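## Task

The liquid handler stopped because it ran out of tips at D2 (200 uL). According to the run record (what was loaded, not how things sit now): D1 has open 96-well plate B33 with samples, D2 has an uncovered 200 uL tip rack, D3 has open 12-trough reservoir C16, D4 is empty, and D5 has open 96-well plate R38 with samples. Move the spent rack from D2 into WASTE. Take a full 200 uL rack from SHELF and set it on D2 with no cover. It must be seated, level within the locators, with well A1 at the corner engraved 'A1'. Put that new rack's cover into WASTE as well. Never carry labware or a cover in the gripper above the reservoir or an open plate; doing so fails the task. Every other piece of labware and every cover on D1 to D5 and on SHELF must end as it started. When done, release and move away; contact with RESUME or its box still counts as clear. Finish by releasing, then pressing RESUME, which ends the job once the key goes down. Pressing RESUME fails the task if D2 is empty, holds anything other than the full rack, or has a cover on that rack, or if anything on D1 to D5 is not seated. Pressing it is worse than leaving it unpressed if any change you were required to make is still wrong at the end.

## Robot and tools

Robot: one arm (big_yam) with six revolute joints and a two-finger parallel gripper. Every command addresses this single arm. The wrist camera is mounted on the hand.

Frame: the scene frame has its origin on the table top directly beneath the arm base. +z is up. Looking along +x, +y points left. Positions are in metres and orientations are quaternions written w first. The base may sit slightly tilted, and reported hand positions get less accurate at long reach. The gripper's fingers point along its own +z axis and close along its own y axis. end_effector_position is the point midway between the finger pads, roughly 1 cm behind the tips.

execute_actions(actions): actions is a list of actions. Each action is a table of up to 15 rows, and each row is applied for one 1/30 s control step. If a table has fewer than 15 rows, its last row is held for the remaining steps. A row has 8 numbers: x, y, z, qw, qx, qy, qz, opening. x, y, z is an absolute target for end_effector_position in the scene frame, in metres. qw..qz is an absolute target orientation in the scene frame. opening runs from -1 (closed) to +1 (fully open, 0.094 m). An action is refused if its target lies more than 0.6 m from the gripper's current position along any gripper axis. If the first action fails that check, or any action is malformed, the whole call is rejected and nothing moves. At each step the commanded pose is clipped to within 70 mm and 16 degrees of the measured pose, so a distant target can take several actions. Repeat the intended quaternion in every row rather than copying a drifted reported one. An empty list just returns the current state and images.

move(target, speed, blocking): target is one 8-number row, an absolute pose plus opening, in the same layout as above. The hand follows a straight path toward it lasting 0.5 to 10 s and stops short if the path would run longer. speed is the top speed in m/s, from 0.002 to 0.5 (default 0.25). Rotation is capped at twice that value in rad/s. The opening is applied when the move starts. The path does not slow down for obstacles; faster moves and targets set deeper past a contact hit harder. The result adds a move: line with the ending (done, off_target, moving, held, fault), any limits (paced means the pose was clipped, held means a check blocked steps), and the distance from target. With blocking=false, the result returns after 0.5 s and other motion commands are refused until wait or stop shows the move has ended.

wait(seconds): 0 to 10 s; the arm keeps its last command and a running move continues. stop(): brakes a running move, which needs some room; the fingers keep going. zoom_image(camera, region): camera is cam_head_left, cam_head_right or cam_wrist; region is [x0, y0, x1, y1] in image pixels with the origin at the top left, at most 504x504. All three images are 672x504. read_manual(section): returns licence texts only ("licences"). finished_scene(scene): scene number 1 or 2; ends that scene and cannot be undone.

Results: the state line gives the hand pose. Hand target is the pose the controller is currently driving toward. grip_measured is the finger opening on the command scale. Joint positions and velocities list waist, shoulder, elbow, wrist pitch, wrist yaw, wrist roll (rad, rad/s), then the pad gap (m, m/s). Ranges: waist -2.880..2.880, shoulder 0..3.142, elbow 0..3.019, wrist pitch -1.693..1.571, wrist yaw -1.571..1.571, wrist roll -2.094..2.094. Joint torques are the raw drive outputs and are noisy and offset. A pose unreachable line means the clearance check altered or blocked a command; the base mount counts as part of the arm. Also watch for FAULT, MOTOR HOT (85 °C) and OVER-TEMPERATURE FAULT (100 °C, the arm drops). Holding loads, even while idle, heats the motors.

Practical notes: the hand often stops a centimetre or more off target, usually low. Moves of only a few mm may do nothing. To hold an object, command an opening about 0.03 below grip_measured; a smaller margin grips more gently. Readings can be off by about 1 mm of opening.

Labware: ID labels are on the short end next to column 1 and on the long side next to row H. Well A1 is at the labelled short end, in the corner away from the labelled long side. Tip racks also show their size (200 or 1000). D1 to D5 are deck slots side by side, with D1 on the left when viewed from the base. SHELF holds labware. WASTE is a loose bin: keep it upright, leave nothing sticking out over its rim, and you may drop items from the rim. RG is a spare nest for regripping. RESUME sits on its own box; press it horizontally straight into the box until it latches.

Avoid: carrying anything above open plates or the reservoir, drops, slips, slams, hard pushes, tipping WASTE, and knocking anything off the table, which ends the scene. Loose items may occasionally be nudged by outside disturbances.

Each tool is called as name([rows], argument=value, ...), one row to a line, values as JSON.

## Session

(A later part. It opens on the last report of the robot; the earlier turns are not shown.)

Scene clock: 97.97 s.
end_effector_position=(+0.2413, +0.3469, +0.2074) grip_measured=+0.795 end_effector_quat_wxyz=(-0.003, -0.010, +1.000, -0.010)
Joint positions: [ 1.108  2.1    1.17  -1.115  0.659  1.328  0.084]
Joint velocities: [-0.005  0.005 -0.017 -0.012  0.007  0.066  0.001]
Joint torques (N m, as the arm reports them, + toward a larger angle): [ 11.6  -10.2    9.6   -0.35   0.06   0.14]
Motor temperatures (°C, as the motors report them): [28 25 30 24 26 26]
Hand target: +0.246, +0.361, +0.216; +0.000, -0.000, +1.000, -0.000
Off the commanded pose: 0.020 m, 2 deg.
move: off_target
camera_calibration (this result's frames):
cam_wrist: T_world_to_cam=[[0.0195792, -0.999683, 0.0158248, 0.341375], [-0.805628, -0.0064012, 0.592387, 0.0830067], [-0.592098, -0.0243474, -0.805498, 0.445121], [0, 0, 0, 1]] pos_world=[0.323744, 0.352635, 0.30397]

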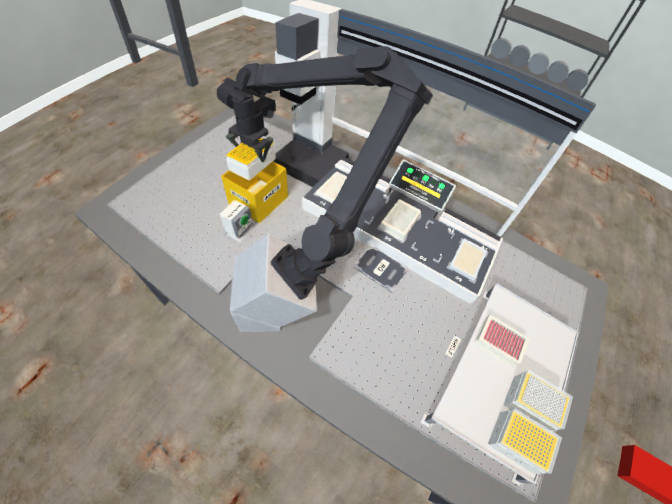

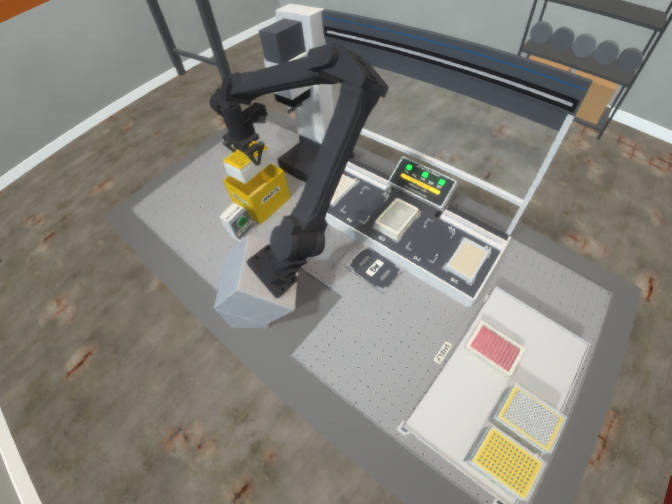

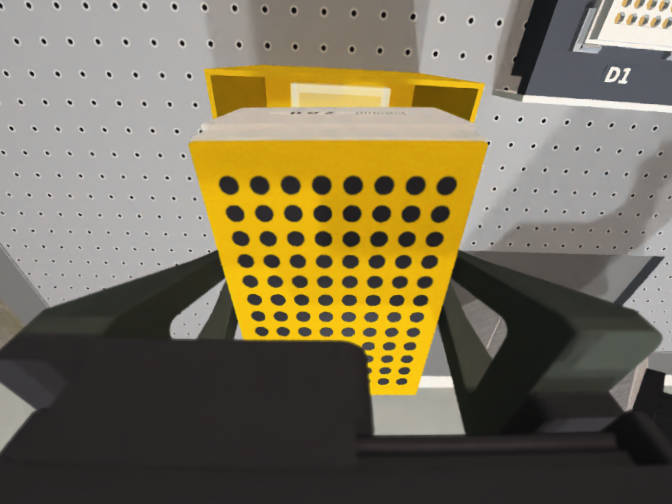

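move(target=[0.233,0.345,0.165,0,0.015,1,0,0.74], speed=0.1)

Scene clock: 103.10 s.
end_effector_position=(+0.2364, +0.3488, +0.1809) grip_measured=+0.795 end_effector_quat_wxyz=(+0.005, +0.023, +1.000, +0.014)
Joint positions: [ 1.082  2.101  1.097 -0.961  0.674  1.325  0.084]
Joint velocities: [-0.015  0.005  0.002 -0.007  0.022  0.022 -0.001]
Joint torques (N m, as the arm reports them, + toward a larger angle): [ 9.42 -9.57  5.51  0.38  0.3  -0.17]
Motor temperatures (°C, as the motors report them): [28 25 31 24 26 26]
Hand target: +0.232, +0.344, +0.166; -0.001, +0.015, +1.000, +0.001
Off the commanded pose: 0.017 m, 2 deg.
move: off_target
camera_calibration (this result's frames):
cam_wrist: T_world_to_cam=[[-0.045147, -0.998505, -0.0308231, 0.367071], [-0.814684, 0.018944, 0.579596, 0.0903713], [-0.578145, 0.0512781, -0.814321, 0.392859], [0, 0, 0, 1]] pos_world=[0.317326, 0.344665, 0.278849]

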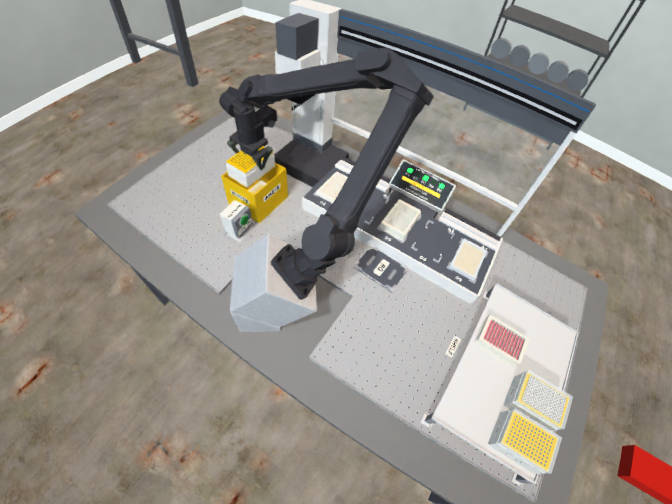

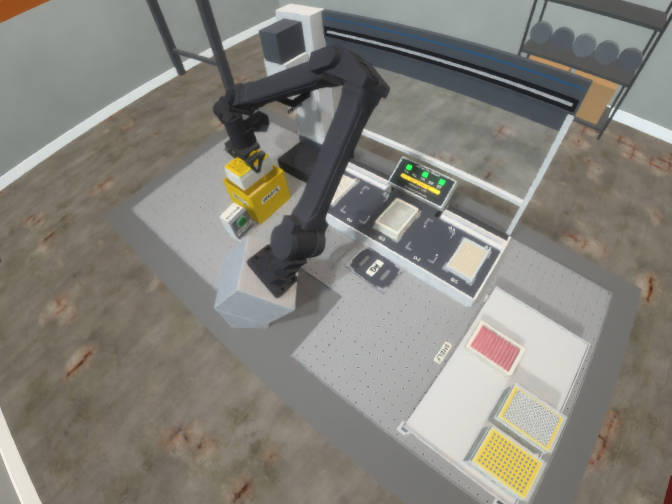

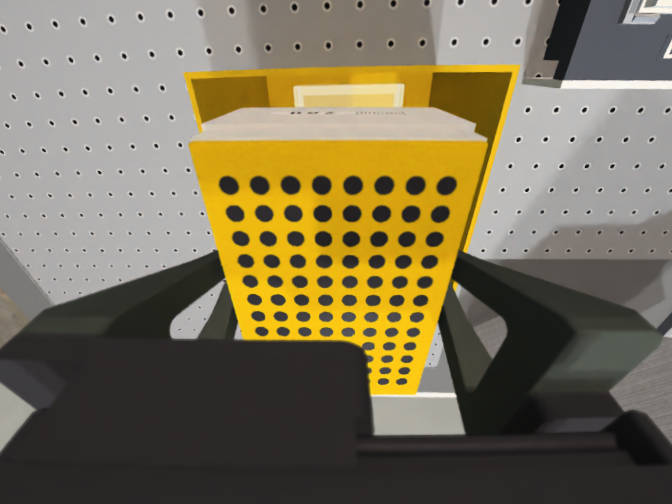

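move(target=[0.234,0.341,0.125,0,0.003,1,0,0.74], speed=0.07)

zoom_image(camera="cam_head_left", region=[190, 110, 330, 250])

Scene clock: 110.63 s.
end_effector_position=(+0.2375, +0.3459, +0.1406) grip_measured=+0.795 end_effector_quat_wxyz=(+0.006, +0.011, +1.000, +0.013)
Joint positions: [ 1.022  2.138  1.049 -0.83   0.698  1.23   0.084]
Joint velocities: [ 0.005 -0.015  0.017  0.027  0.007 -0.022 -0.   ]
Joint torques (N m, as the arm reports them, + toward a larger angle): [ 9.23 -9.98  4.79  0.43  0.31 -0.15]
Motor temperatures (°C, as the motors report them): [28 26 30 24 26 26]
Hand target: +0.233, +0.340, +0.126; -0.000, +0.003, +1.000, +0.000
Off the commanded pose: 0.017 m, 2 deg.
move: off_target
camera_calibration (this result's frames):
cam_wrist: T_world_to_cam=[[-0.0222412, -0.999308, -0.0298078, 0.35774], [-0.816402, 0.000944848, 0.577484, 0.121592], [-0.577056, 0.0371791, -0.815858, 0.365637], [0, 0, 0, 1]] pos_world=[0.318218, 0.343783, 0.238754]

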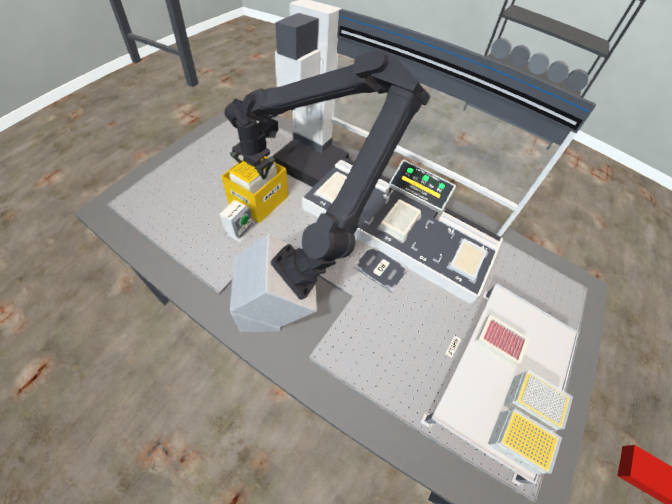

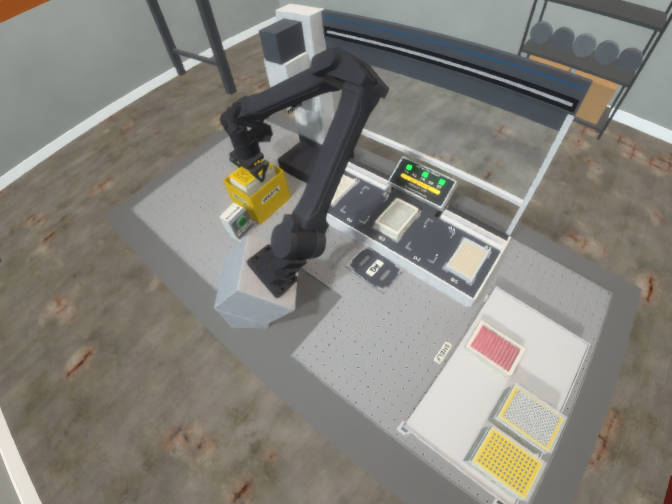

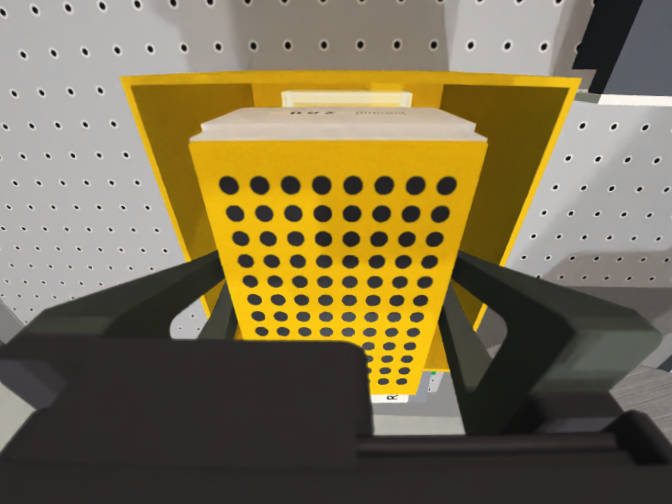

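Region (190, 110, 330, 250) of cam_head_left's 672x504 image, scaled by 3.600, with more detail than that image has.

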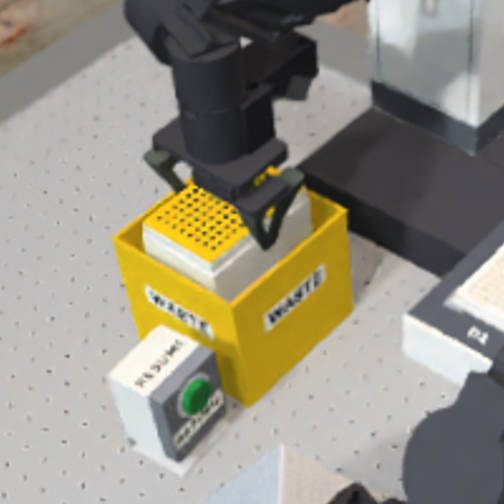

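execute_actions([
  [[0.234,0.341,0.125,0,0.003,1,0,1]],
])

move(target=[0.25,0.33,0.21,0,0,1,0,1])

move(target=[0.4,-0.3,0.18,0,0.383,0.924,0,1], speed=0.35)

move(target=[0.2,-0.62,0.27,0,0.707,0.707,0,1], speed=0.3)

Scene clock: 117.30 s.
end_effector_position=(+0.2376, +0.3459, +0.1406) grip_measured=+1.000 end_effector_quat_wxyz=(+0.007, +0.010, +1.000, +0.013)
Joint positions: [ 1.022  2.138  1.049 -0.83   0.699  1.227  0.094]
Joint velocities: [-0.005 -0.005 -0.017 -0.012  0.007  0.007  0.   ]
Joint torques (N m, as the arm reports them, + toward a larger angle): [ 9.38 -9.62  5.04  0.4   0.32 -0.16]
Motor temperatures (°C, as the motors report them): [28 26 30 24 27 26]
Hand target: +0.233, +0.340, +0.126; -0.000, +0.003, +1.000, +0.000
Off the commanded pose: 0.017 m, 2 deg.
camera_calibration (this result's frames):
cam_wrist: T_world_to_cam=[[-0.0191919, -0.999384, -0.029384, 0.356916], [-0.817064, -0.001261, 0.576546, 0.122794], [-0.576228, 0.0350736, -0.816536, 0.366373], [0, 0, 0, 1]] pos_world=[0.318295, 0.344001, 0.238848]

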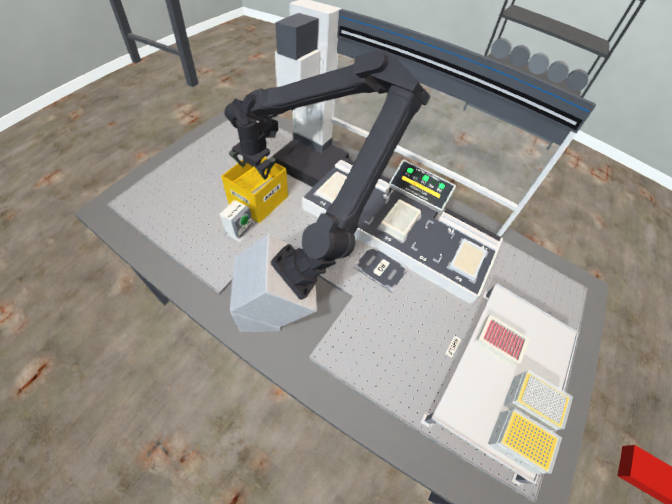

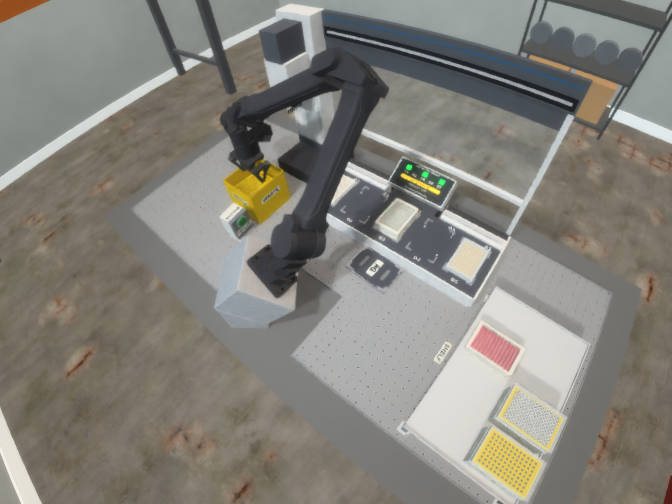

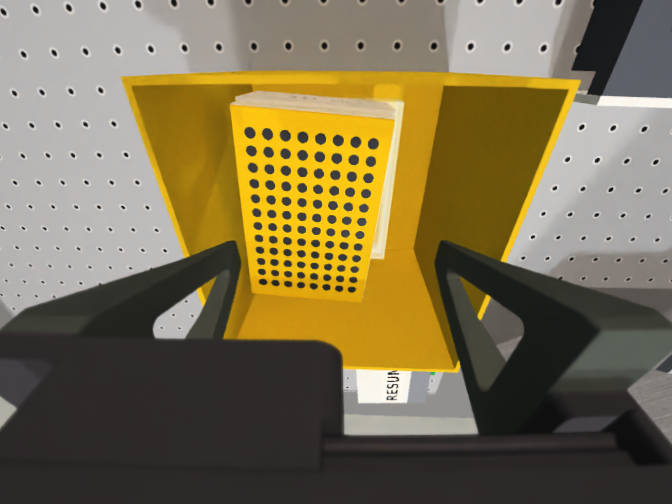

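Scene clock: 118.17 s.
end_effector_position=(+0.2433, +0.3212, +0.2028) grip_measured=+1.000 end_effector_quat_wxyz=(-0.000, -0.013, +1.000, -0.008)
Joint positions: [ 1.088  2.036  1.092 -1.083  0.671  1.297  0.094]
Joint velocities: [-0.005  0.005 -0.017 -0.017 -0.022  0.051  0.   ]
Joint torques (N m, as the arm reports them, + toward a larger angle): [10.47 -9.98  8.96 -0.4   0.07  0.12]
Motor temperatures (°C, as the motors report them): [28 26 30 24 27 26]
Hand target: +0.251, +0.331, +0.210; +0.000, +0.000, +1.000, -0.001
Off the commanded pose: 0.013 m, 2 deg.
move: off_target
camera_calibration (this result's frames):
cam_wrist: T_world_to_cam=[[0.0257963, -0.999587, 0.012654, 0.314756], [-0.808303, -0.0134084, 0.588614, 0.0908432], [-0.588201, -0.0254123, -0.808315, 0.441886], [0, 0, 0, 1]] pos_world=[0.325227, 0.327074, 0.299729]

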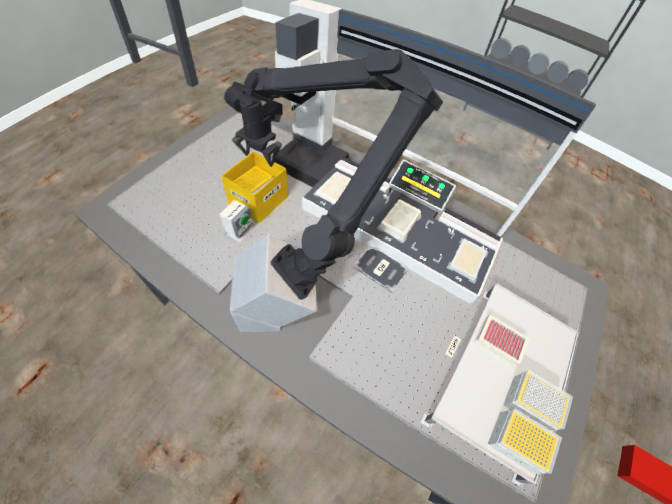

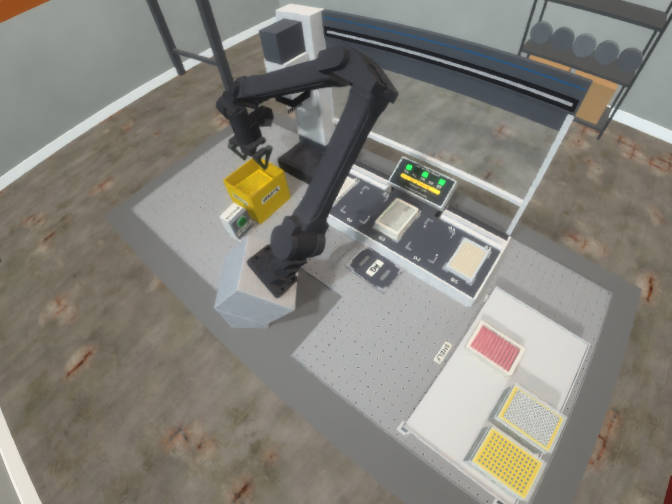

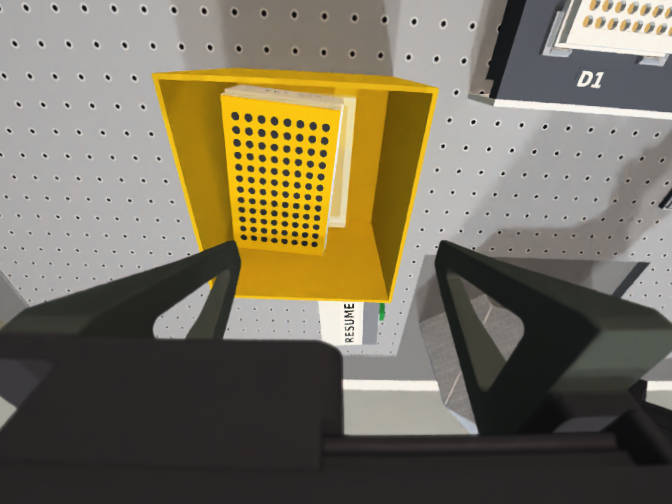

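action 0: the call puts the target (arm/x, arm/y, arm/z) 0.625 m from end_effector_position in the last result along the gripper's own y axis as it stood there; a target may be at most 0.6 m away along each of those axes, so nothing of the call was run and nothing moved. Command a nearer target, and go on from there in a later call.

action 0: the call puts the target (arm/x, arm/y, arm/z) 0.941 m from end_effector_position in the last result along the gripper's own y axis as it stood there; a target may be at most 0.6 m away along each of those axes, so nothing of the call was run and nothing moved. Command a nearer target, and go on from there in a later call.

move(target=[0.4,-0.25,0.19,0,0.383,0.924,0,1], speed=0.35)

move(target=[0.2,-0.62,0.25,0,0.707,0.707,0,1], speed=0.3)

move(target=[0.16,-0.67,0.29,0,0.707,0.707,0,1], speed=0.3)

Scene clock: 127.80 s.
end_effector_position=(+0.3871, -0.2387, +0.1916) grip_measured=+1.000 end_effector_quat_wxyz=(-0.008, +0.388, +0.922, +0.011)
Joint positions: [-0.261  0.824  0.92  -1.043  0.455  0.451  0.094]
Joint velocities: [-0.005  0.015 -0.012  0.007 -0.007 -0.095  0.   ]
Joint torques (N m, as the arm reports them, + toward a larger angle): [ 1.58 -7.38  9.38  0.33 -0.04 -0.16]
Motor temperatures (°C, as the motors report them): [28 26 31 24 26 26]
Hand target: +0.399, -0.244, +0.192; -0.003, +0.384, +0.923, +0.012
Off the commanded pose: 0.017 m, 2 deg.
move: off_target
camera_calibration (this result's frames):
cam_wrist: T_world_to_cam=[[-0.715455, -0.698452, -0.0170225, 0.116025], [-0.562631, 0.56154, 0.606729, 0.244839], [-0.414212, 0.443664, -0.794727, 0.545222], [0, 0, 0, 1]] pos_world=[0.446602, -0.298344, 0.286727]

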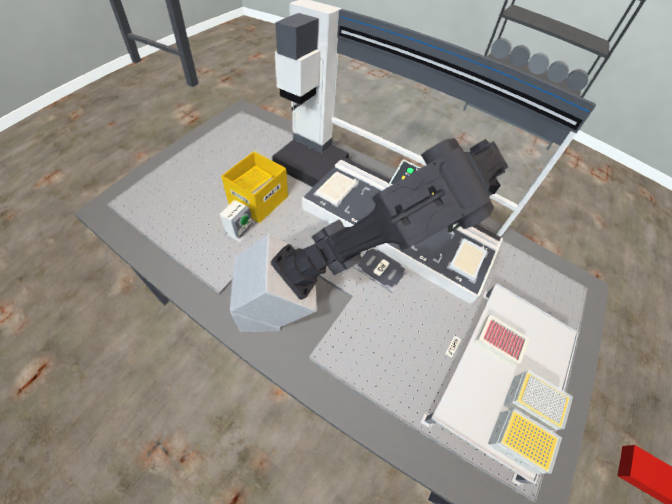

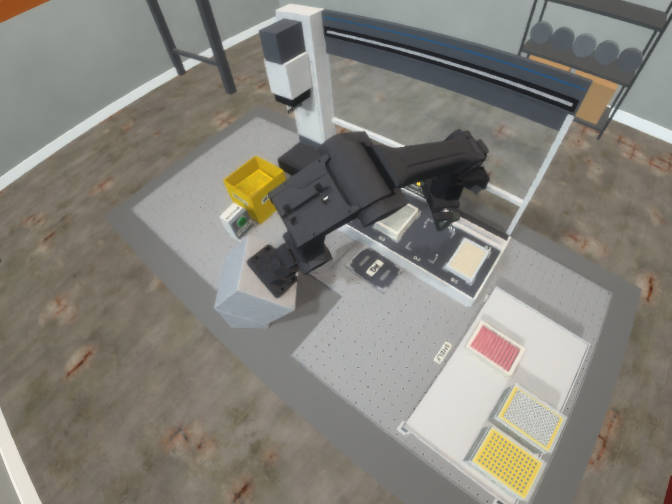

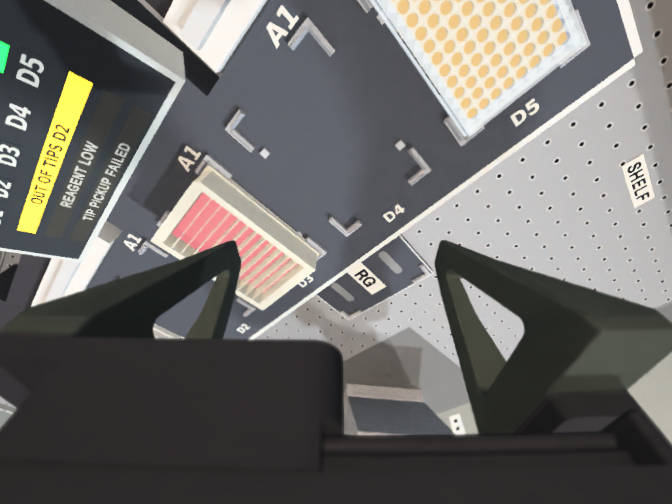

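Scene clock: 129.73 s.
end_effector_position=(+0.1877, -0.6072, +0.2454) grip_measured=+1.000 end_effector_quat_wxyz=(-0.002, +0.718, +0.695, +0.011)
Joint positions: [-1.702  1.198  1.565 -1.321 -0.501  0.124  0.094]
Joint velocities: [-0.005 -0.015 -0.002 -0.007  0.051 -0.066  0.   ]
Joint torques (N m, as the arm reports them, + toward a larger angle): [ -3.77 -15.25  11.64  -0.24  -0.05  -0.09]
Motor temperatures (°C, as the motors report them): [28 26 31 24 26 26]
Hand target: +0.194, -0.622, +0.252; +0.007, +0.713, +0.702, +0.007
Off the commanded pose: 0.018 m, 2 deg.
move: off_target
camera_calibration (this result's frames):
cam_wrist: T_world_to_cam=[[-0.99933, 0.0327757, -0.0162726, 0.214018], [0.0163544, 0.797846, 0.602639, 0.342723], [0.032735, 0.601969, -0.797848, 0.681917], [0, 0, 0, 1]] pos_world=[0.185947, -0.690948, 0.341011]

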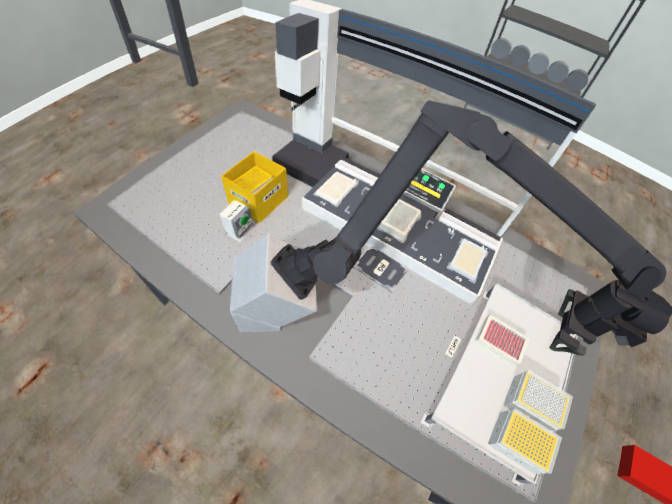

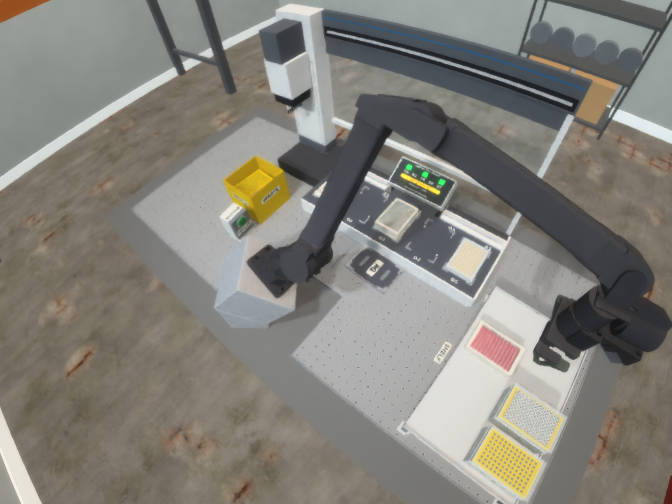

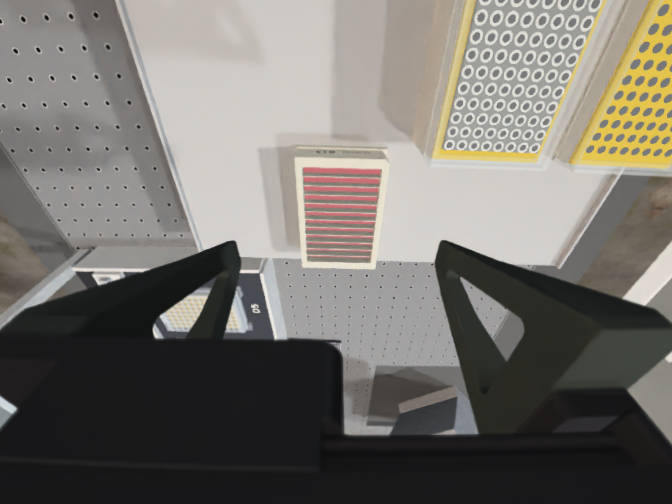

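Scene clock: 130.63 s.
end_effector_position=(+0.1581, -0.6568, +0.2900) grip_measured=+1.000 end_effector_quat_wxyz=(-0.002, +0.715, +0.699, +0.001)
Joint positions: [-1.834  1.32   1.806 -1.489 -0.561 -0.006  0.094]
Joint velocities: [-0.005 -0.024  0.002 -0.002  0.007 -0.037  0.   ]
Joint torques (N m, as the arm reports them, + toward a larger angle): [ -5.25 -15.1   11.43  -0.23  -0.06  -0.11]
Motor temperatures (°C, as the motors report them): [28 26 31 24 26 26]
Hand target: +0.159, -0.670, +0.290; +0.002, +0.707, +0.707, -0.000
Off the commanded pose: 0.013 m, 1 deg.
move: off_target
camera_calibration (this result's frames):
cam_wrist: T_world_to_cam=[[-0.999761, 0.0216983, -0.00279971, 0.175661], [0.015852, 0.806625, 0.59085, 0.365198], [0.0150788, 0.590665, -0.806776, 0.746274], [0, 0, 0, 1]] pos_world=[0.158577, -0.739187, 0.386791]

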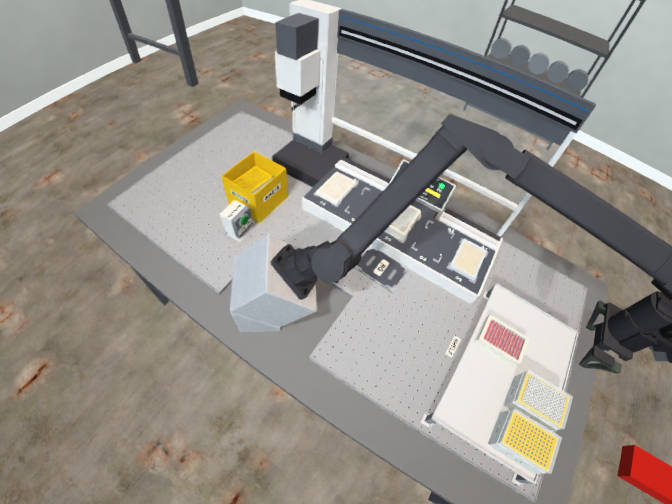

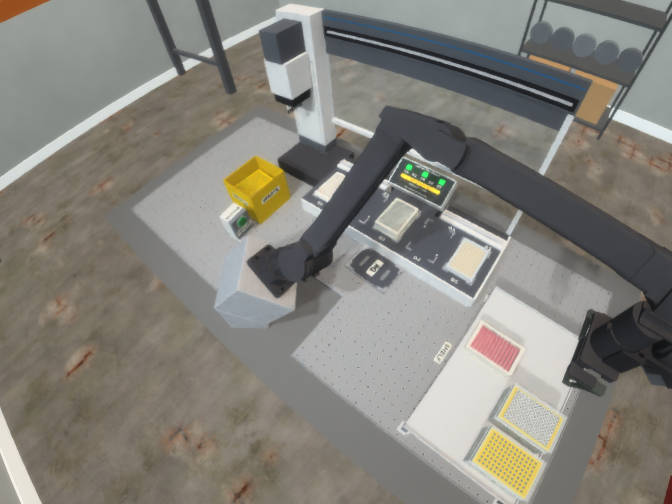

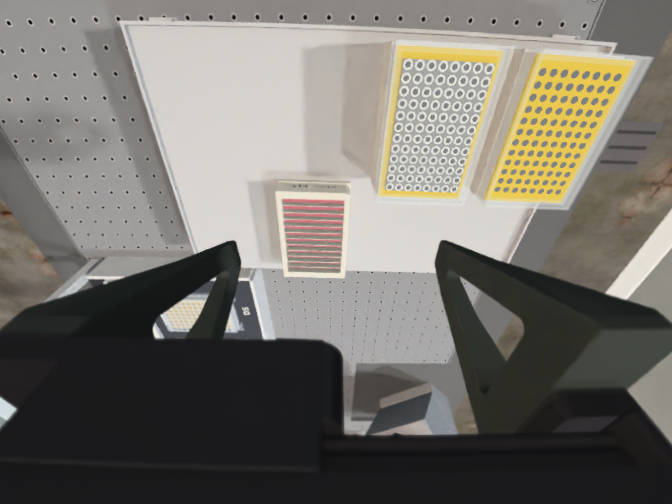

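move(target=[0.075,-0.68,0.175,0,0.72,0.694,0,1], speed=0.2)

zoom_image(camera="cam_head_left", region=[470, 350, 600, 480])

Scene clock: 137.73 s.
end_effector_position=(+0.0839, -0.6783, +0.1839) grip_measured=+1.000 end_effector_quat_wxyz=(+0.004, +0.716, +0.698, -0.002)
Joint positions: [-1.848  1.455  1.668 -1.209 -0.571 -0.009  0.094]
Joint velocities: [ 0.015 -0.005 -0.007  0.002 -0.037  0.081  0.   ]
Joint torques (N m, as the arm reports them, + toward a larger angle): [ -7.85 -17.59   6.75   0.48  -0.06  -0.03]
Motor temperatures (°C, as the motors report them): [28 26 32 24 26 26]
Hand target: +0.074, -0.677, +0.176; +0.000, +0.720, +0.694, +0.000
Off the commanded pose: 0.013 m, 1 deg.
move: off_target
camera_calibration (this result's frames):
cam_wrist: T_world_to_cam=[[-0.999678, 0.0246645, -0.00597209, 0.104265], [0.0166034, 0.813656, 0.581109, 0.452911], [0.019192, 0.580823, -0.813804, 0.6688], [0, 0, 0, 1]] pos_world=[0.0838762, -0.75954, 0.281704]

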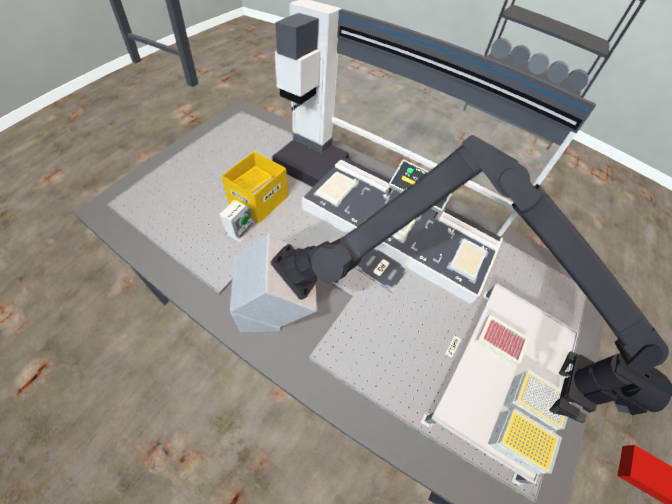

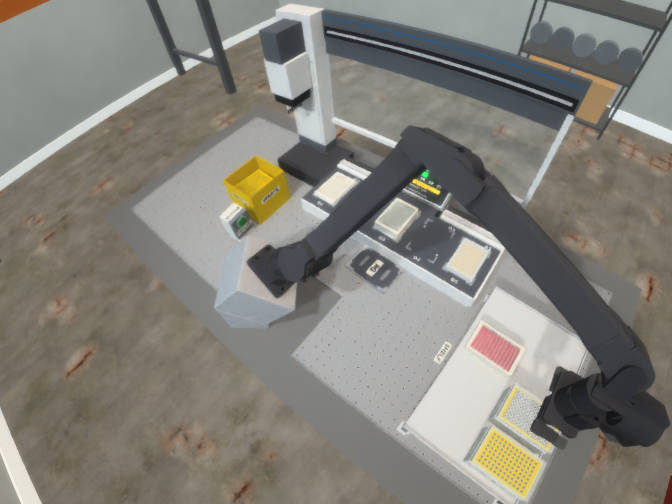

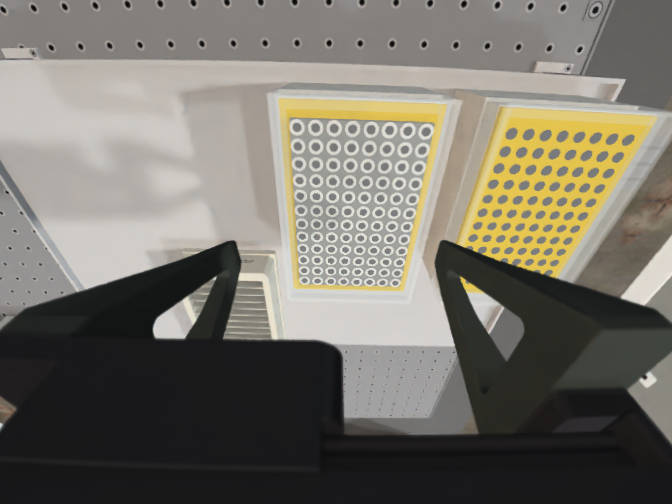

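Region (470, 350, 600, 480) of cam_head_left's 672x504 image, scaled by 3.877, with more detail than that image has.

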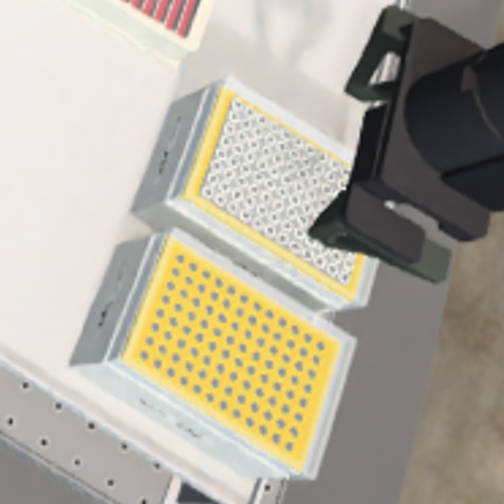

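move(target=[0.064,-0.683,0.152,0,0.727,0.687,0,1], speed=0.1)

Scene clock: 142.07 s.
end_effector_position=(+0.0776, -0.6881, +0.1748) grip_measured=+1.000 end_effector_quat_wxyz=(+0.013, +0.715, +0.699, -0.012)
Joint positions: [-1.848  1.473  1.668 -1.16  -0.571  0.005  0.094]
Joint velocities: [ 0.015 -0.024 -0.007 -0.012 -0.051 -0.022  0.   ]
Joint torques (N m, as the arm reports them, + toward a larger angle): [ -7.28 -16.27   6.31   0.58   0.17   0.1 ]
Motor temperatures (°C, as the motors report them): [28 26 31 24 26 26]
Hand target: +0.064, -0.682, +0.153; -0.000, +0.727, +0.687, -0.000
Off the commanded pose: 0.027 m, 3 deg.
move: off_target
camera_calibration (this result's frames):
cam_wrist: T_world_to_cam=[[-0.999736, 0.0223889, -0.0051157, 0.096417], [0.01569, 0.828508, 0.559758, 0.480278], [0.0167708, 0.55953, -0.82864, 0.655336], [0, 0, 0, 1]] pos_world=[0.0778655, -0.766753, 0.274692]

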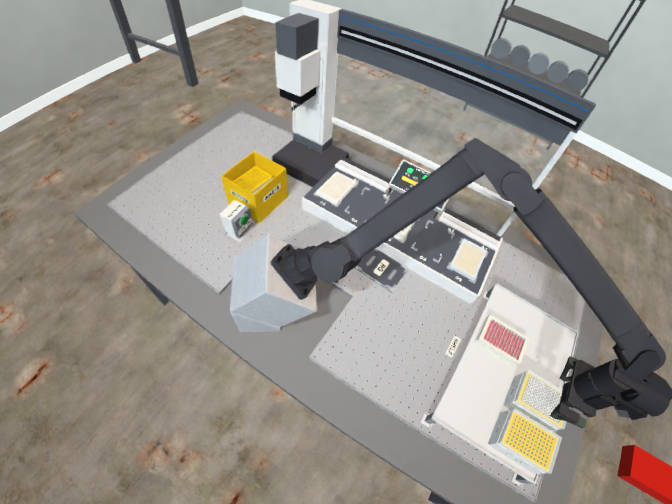

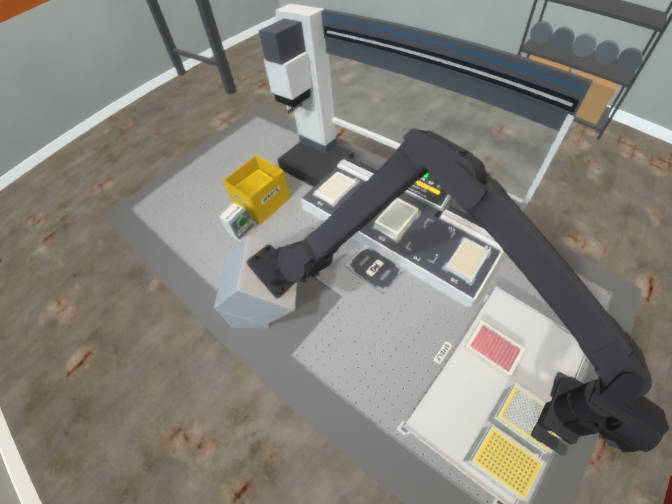

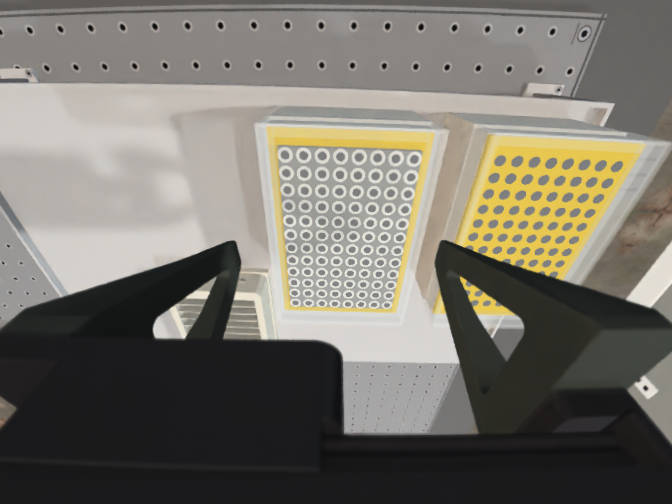

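move(target=[0.064,-0.679,0.142,0,0.733,0.680,0,1], speed=0.1)

Scene clock: 146.70 s.
end_effector_position=(+0.0714, -0.6850, +0.1670) grip_measured=+1.000 end_effector_quat_wxyz=(+0.011, +0.724, +0.690, -0.015)
Joint positions: [-1.848  1.473  1.642 -1.129 -0.563  0.033  0.094]
Joint velocities: [ 0.005  0.005 -0.017  0.002 -0.037  0.037  0.   ]
Joint torques (N m, as the arm reports them, + toward a larger angle): [ -6.2  -15.84   6.32   0.5    0.18   0.12]
Motor temperatures (°C, as the motors report them): [28 27 31 24 26 26]
Hand target: +0.064, -0.678, +0.143; -0.001, +0.733, +0.680, -0.000
Off the commanded pose: 0.027 m, 3 deg.
move: off_target
camera_calibration (this result's frames):
cam_wrist: T_world_to_cam=[[-0.998826, 0.0484157, 0.00151555, 0.106767], [0.041055, 0.829539, 0.556937, 0.481519], [0.0257073, 0.556346, -0.830553, 0.6447], [0, 0, 0, 1]] pos_world=[0.0702998, -0.763284, 0.26712]

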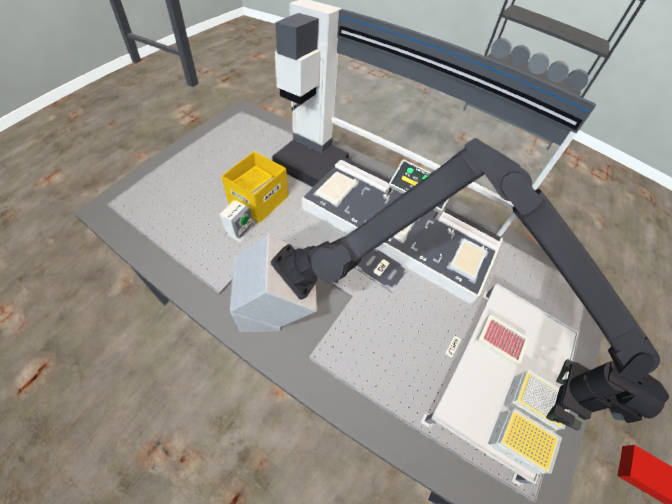

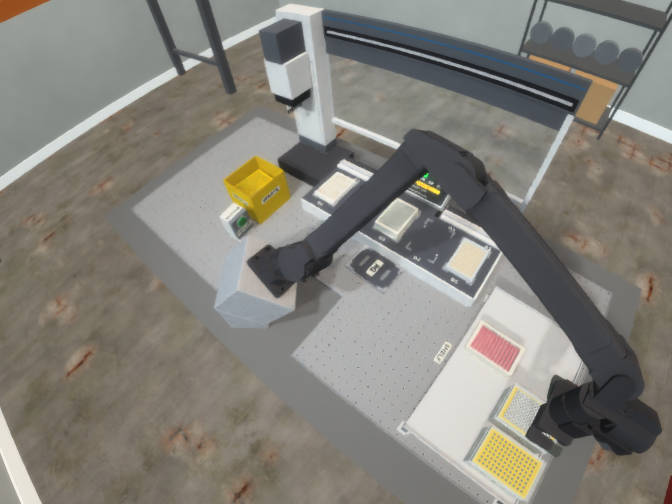

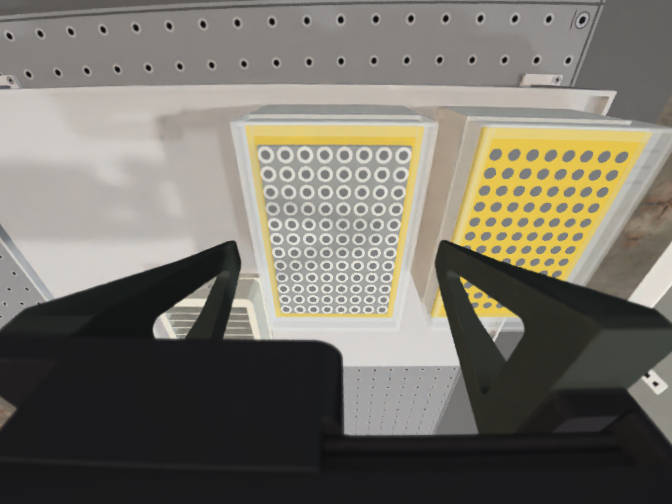

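execute_actions([
  [[0.066,-0.678,0.139,0,0.733,0.68,0,1],[0.066,-0.678,0.136,0,0.733,0.68,0,1],[0.066,-0.678,0.133,0,0.733,0.68,0,1],[0.066,-0.678,0.130,0,0.733,0.68,0,1],[0.066,-0.678,0.127,0,0.733,0.68,0,1]],
])

Scene clock: 149.77 s.
end_effector_position=(+0.0719, -0.6854, +0.1548) grip_measured=+1.000 end_effector_quat_wxyz=(+0.012, +0.725, +0.689, -0.018)
Joint positions: [-1.832  1.481  1.625 -1.092 -0.552  0.053  0.094]
Joint velocities: [ 0.005 -0.005 -0.007 -0.007 -0.007  0.007  0.   ]
Joint torques (N m, as the arm reports them, + toward a larger angle): [ -5.94 -16.43   6.13   0.58   0.2    0.11]
Motor temperatures (°C, as the motors report them): [28 27 31 24 26 26]
Hand target: +0.066, -0.677, +0.128; -0.001, +0.733, +0.680, -0.000
Off the commanded pose: 0.029 m, 3 deg.
camera_calibration (this result's frames):
cam_wrist: T_world_to_cam=[[-0.998711, 0.0506659, 0.00308201, 0.108582], [0.0439186, 0.832077, 0.552919, 0.490813], [0.0254497, 0.552342, -0.833229, 0.632457], [0, 0, 0, 1]] pos_world=[0.0707903, -0.763228, 0.255268]

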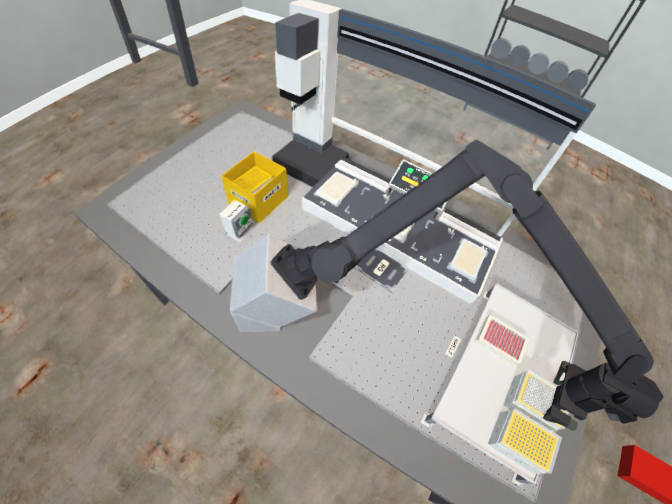

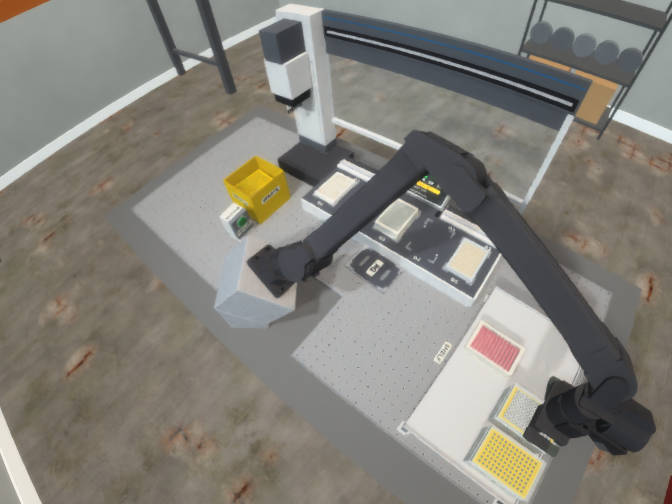

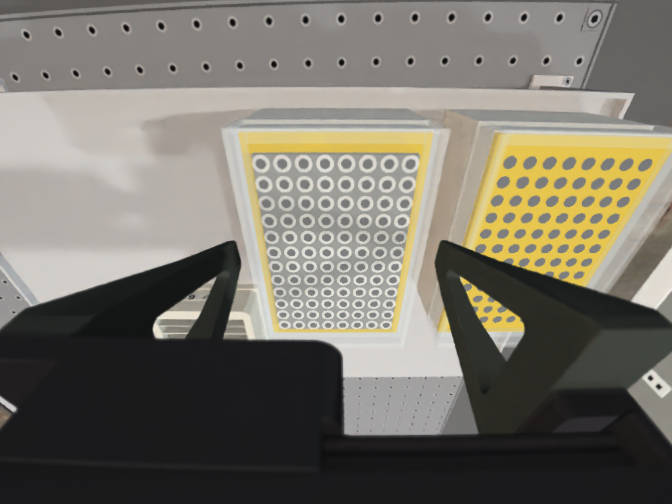

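execute_actions([
  [[0.067,-0.677,0.124,0,0.733,0.68,0,1],[0.067,-0.677,0.121,0,0.733,0.68,0,1],[0.067,-0.677,0.118,0,0.733,0.68,0,1],[0.067,-0.676,0.115,0,0.733,0.68,0,1],[0.067,-0.676,0.112,0,0.733,0.68,0,1],[0.067,-0.676,0.109,0,0.733,0.68,0,1],[0.067,-0.676,0.106,0,0.733,0.68,0,1],[0.067,-0.675,0.103,0,0.733,0.68,0,1],[0.067,-0.675,0.100,0,0.733,0.68,0,1],[0.067,-0.675,0.097,0,0.733,0.68,0,1],[0.067,-0.675,0.094,0,0.733,0.68,0,1],[0.067,-0.675,0.091,0,0.733,0.68,0,1],[0.067,-0.675,0.088,0,0.733,0.68,0,1],[0.067,-0.675,0.085,0,0.733,0.68,0,1],[0.067,-0.675,0.082,0,0.733,0.68,0,1]],
  [[0.067,-0.675,0.08,0,0.733,0.68,0,1]],
])

Scene clock: 157.63 s.
end_effector_position=(+0.0702, -0.6831, +0.1042) grip_measured=+1.000 end_effector_quat_wxyz=(+0.011, +0.726, +0.687, -0.015)
Joint positions: [-1.782  1.53   1.58  -0.981 -0.524  0.102  0.094]
Joint velocities: [-0.005 -0.015  0.007 -0.017  0.022  0.007  0.   ]
Joint torques (N m, as the arm reports them, + toward a larger angle): [ -5.87 -17.39   6.03   0.54   0.22   0.13]
Motor temperatures (°C, as the motors report them): [28 27 31 24 26 26]
Hand target: +0.067, -0.674, +0.081; -0.001, +0.733, +0.680, -0.000
Off the commanded pose: 0.026 m, 2 deg.
camera_calibration (this result's frames):
cam_wrist: T_world_to_cam=[[-0.998433, 0.0559476, 0.001504, 0.110671], [0.0472529, 0.828258, 0.558351, 0.513569], [0.0299927, 0.557547, -0.829604, 0.591921], [0, 0, 0, 1]] pos_world=[0.0684768, -0.761583, 0.204142]

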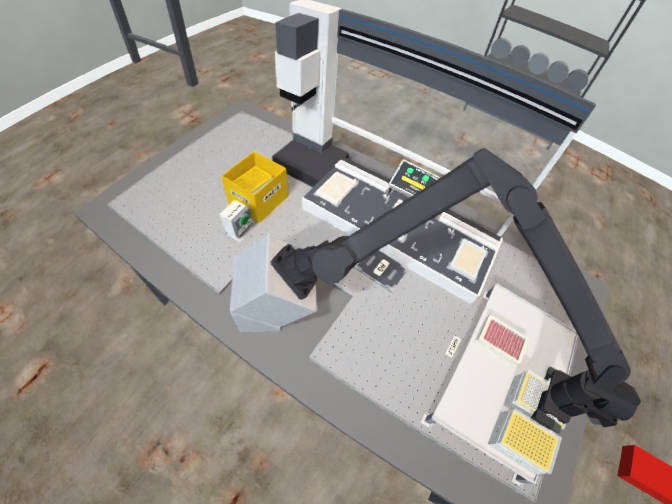

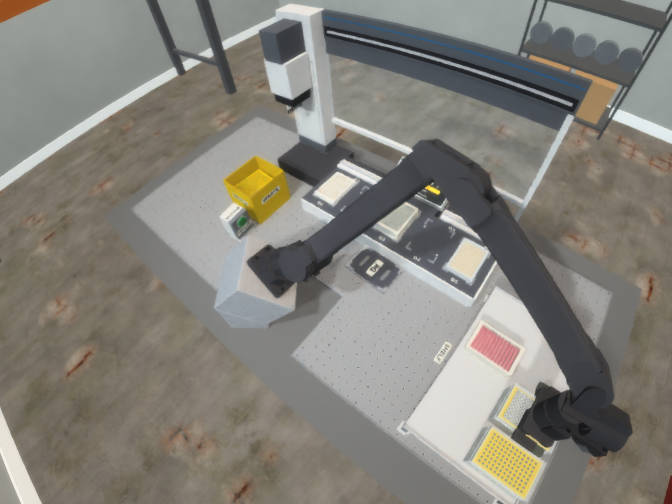

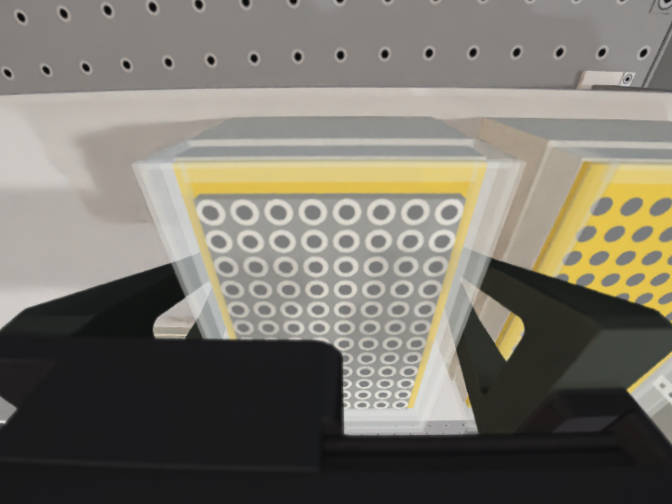

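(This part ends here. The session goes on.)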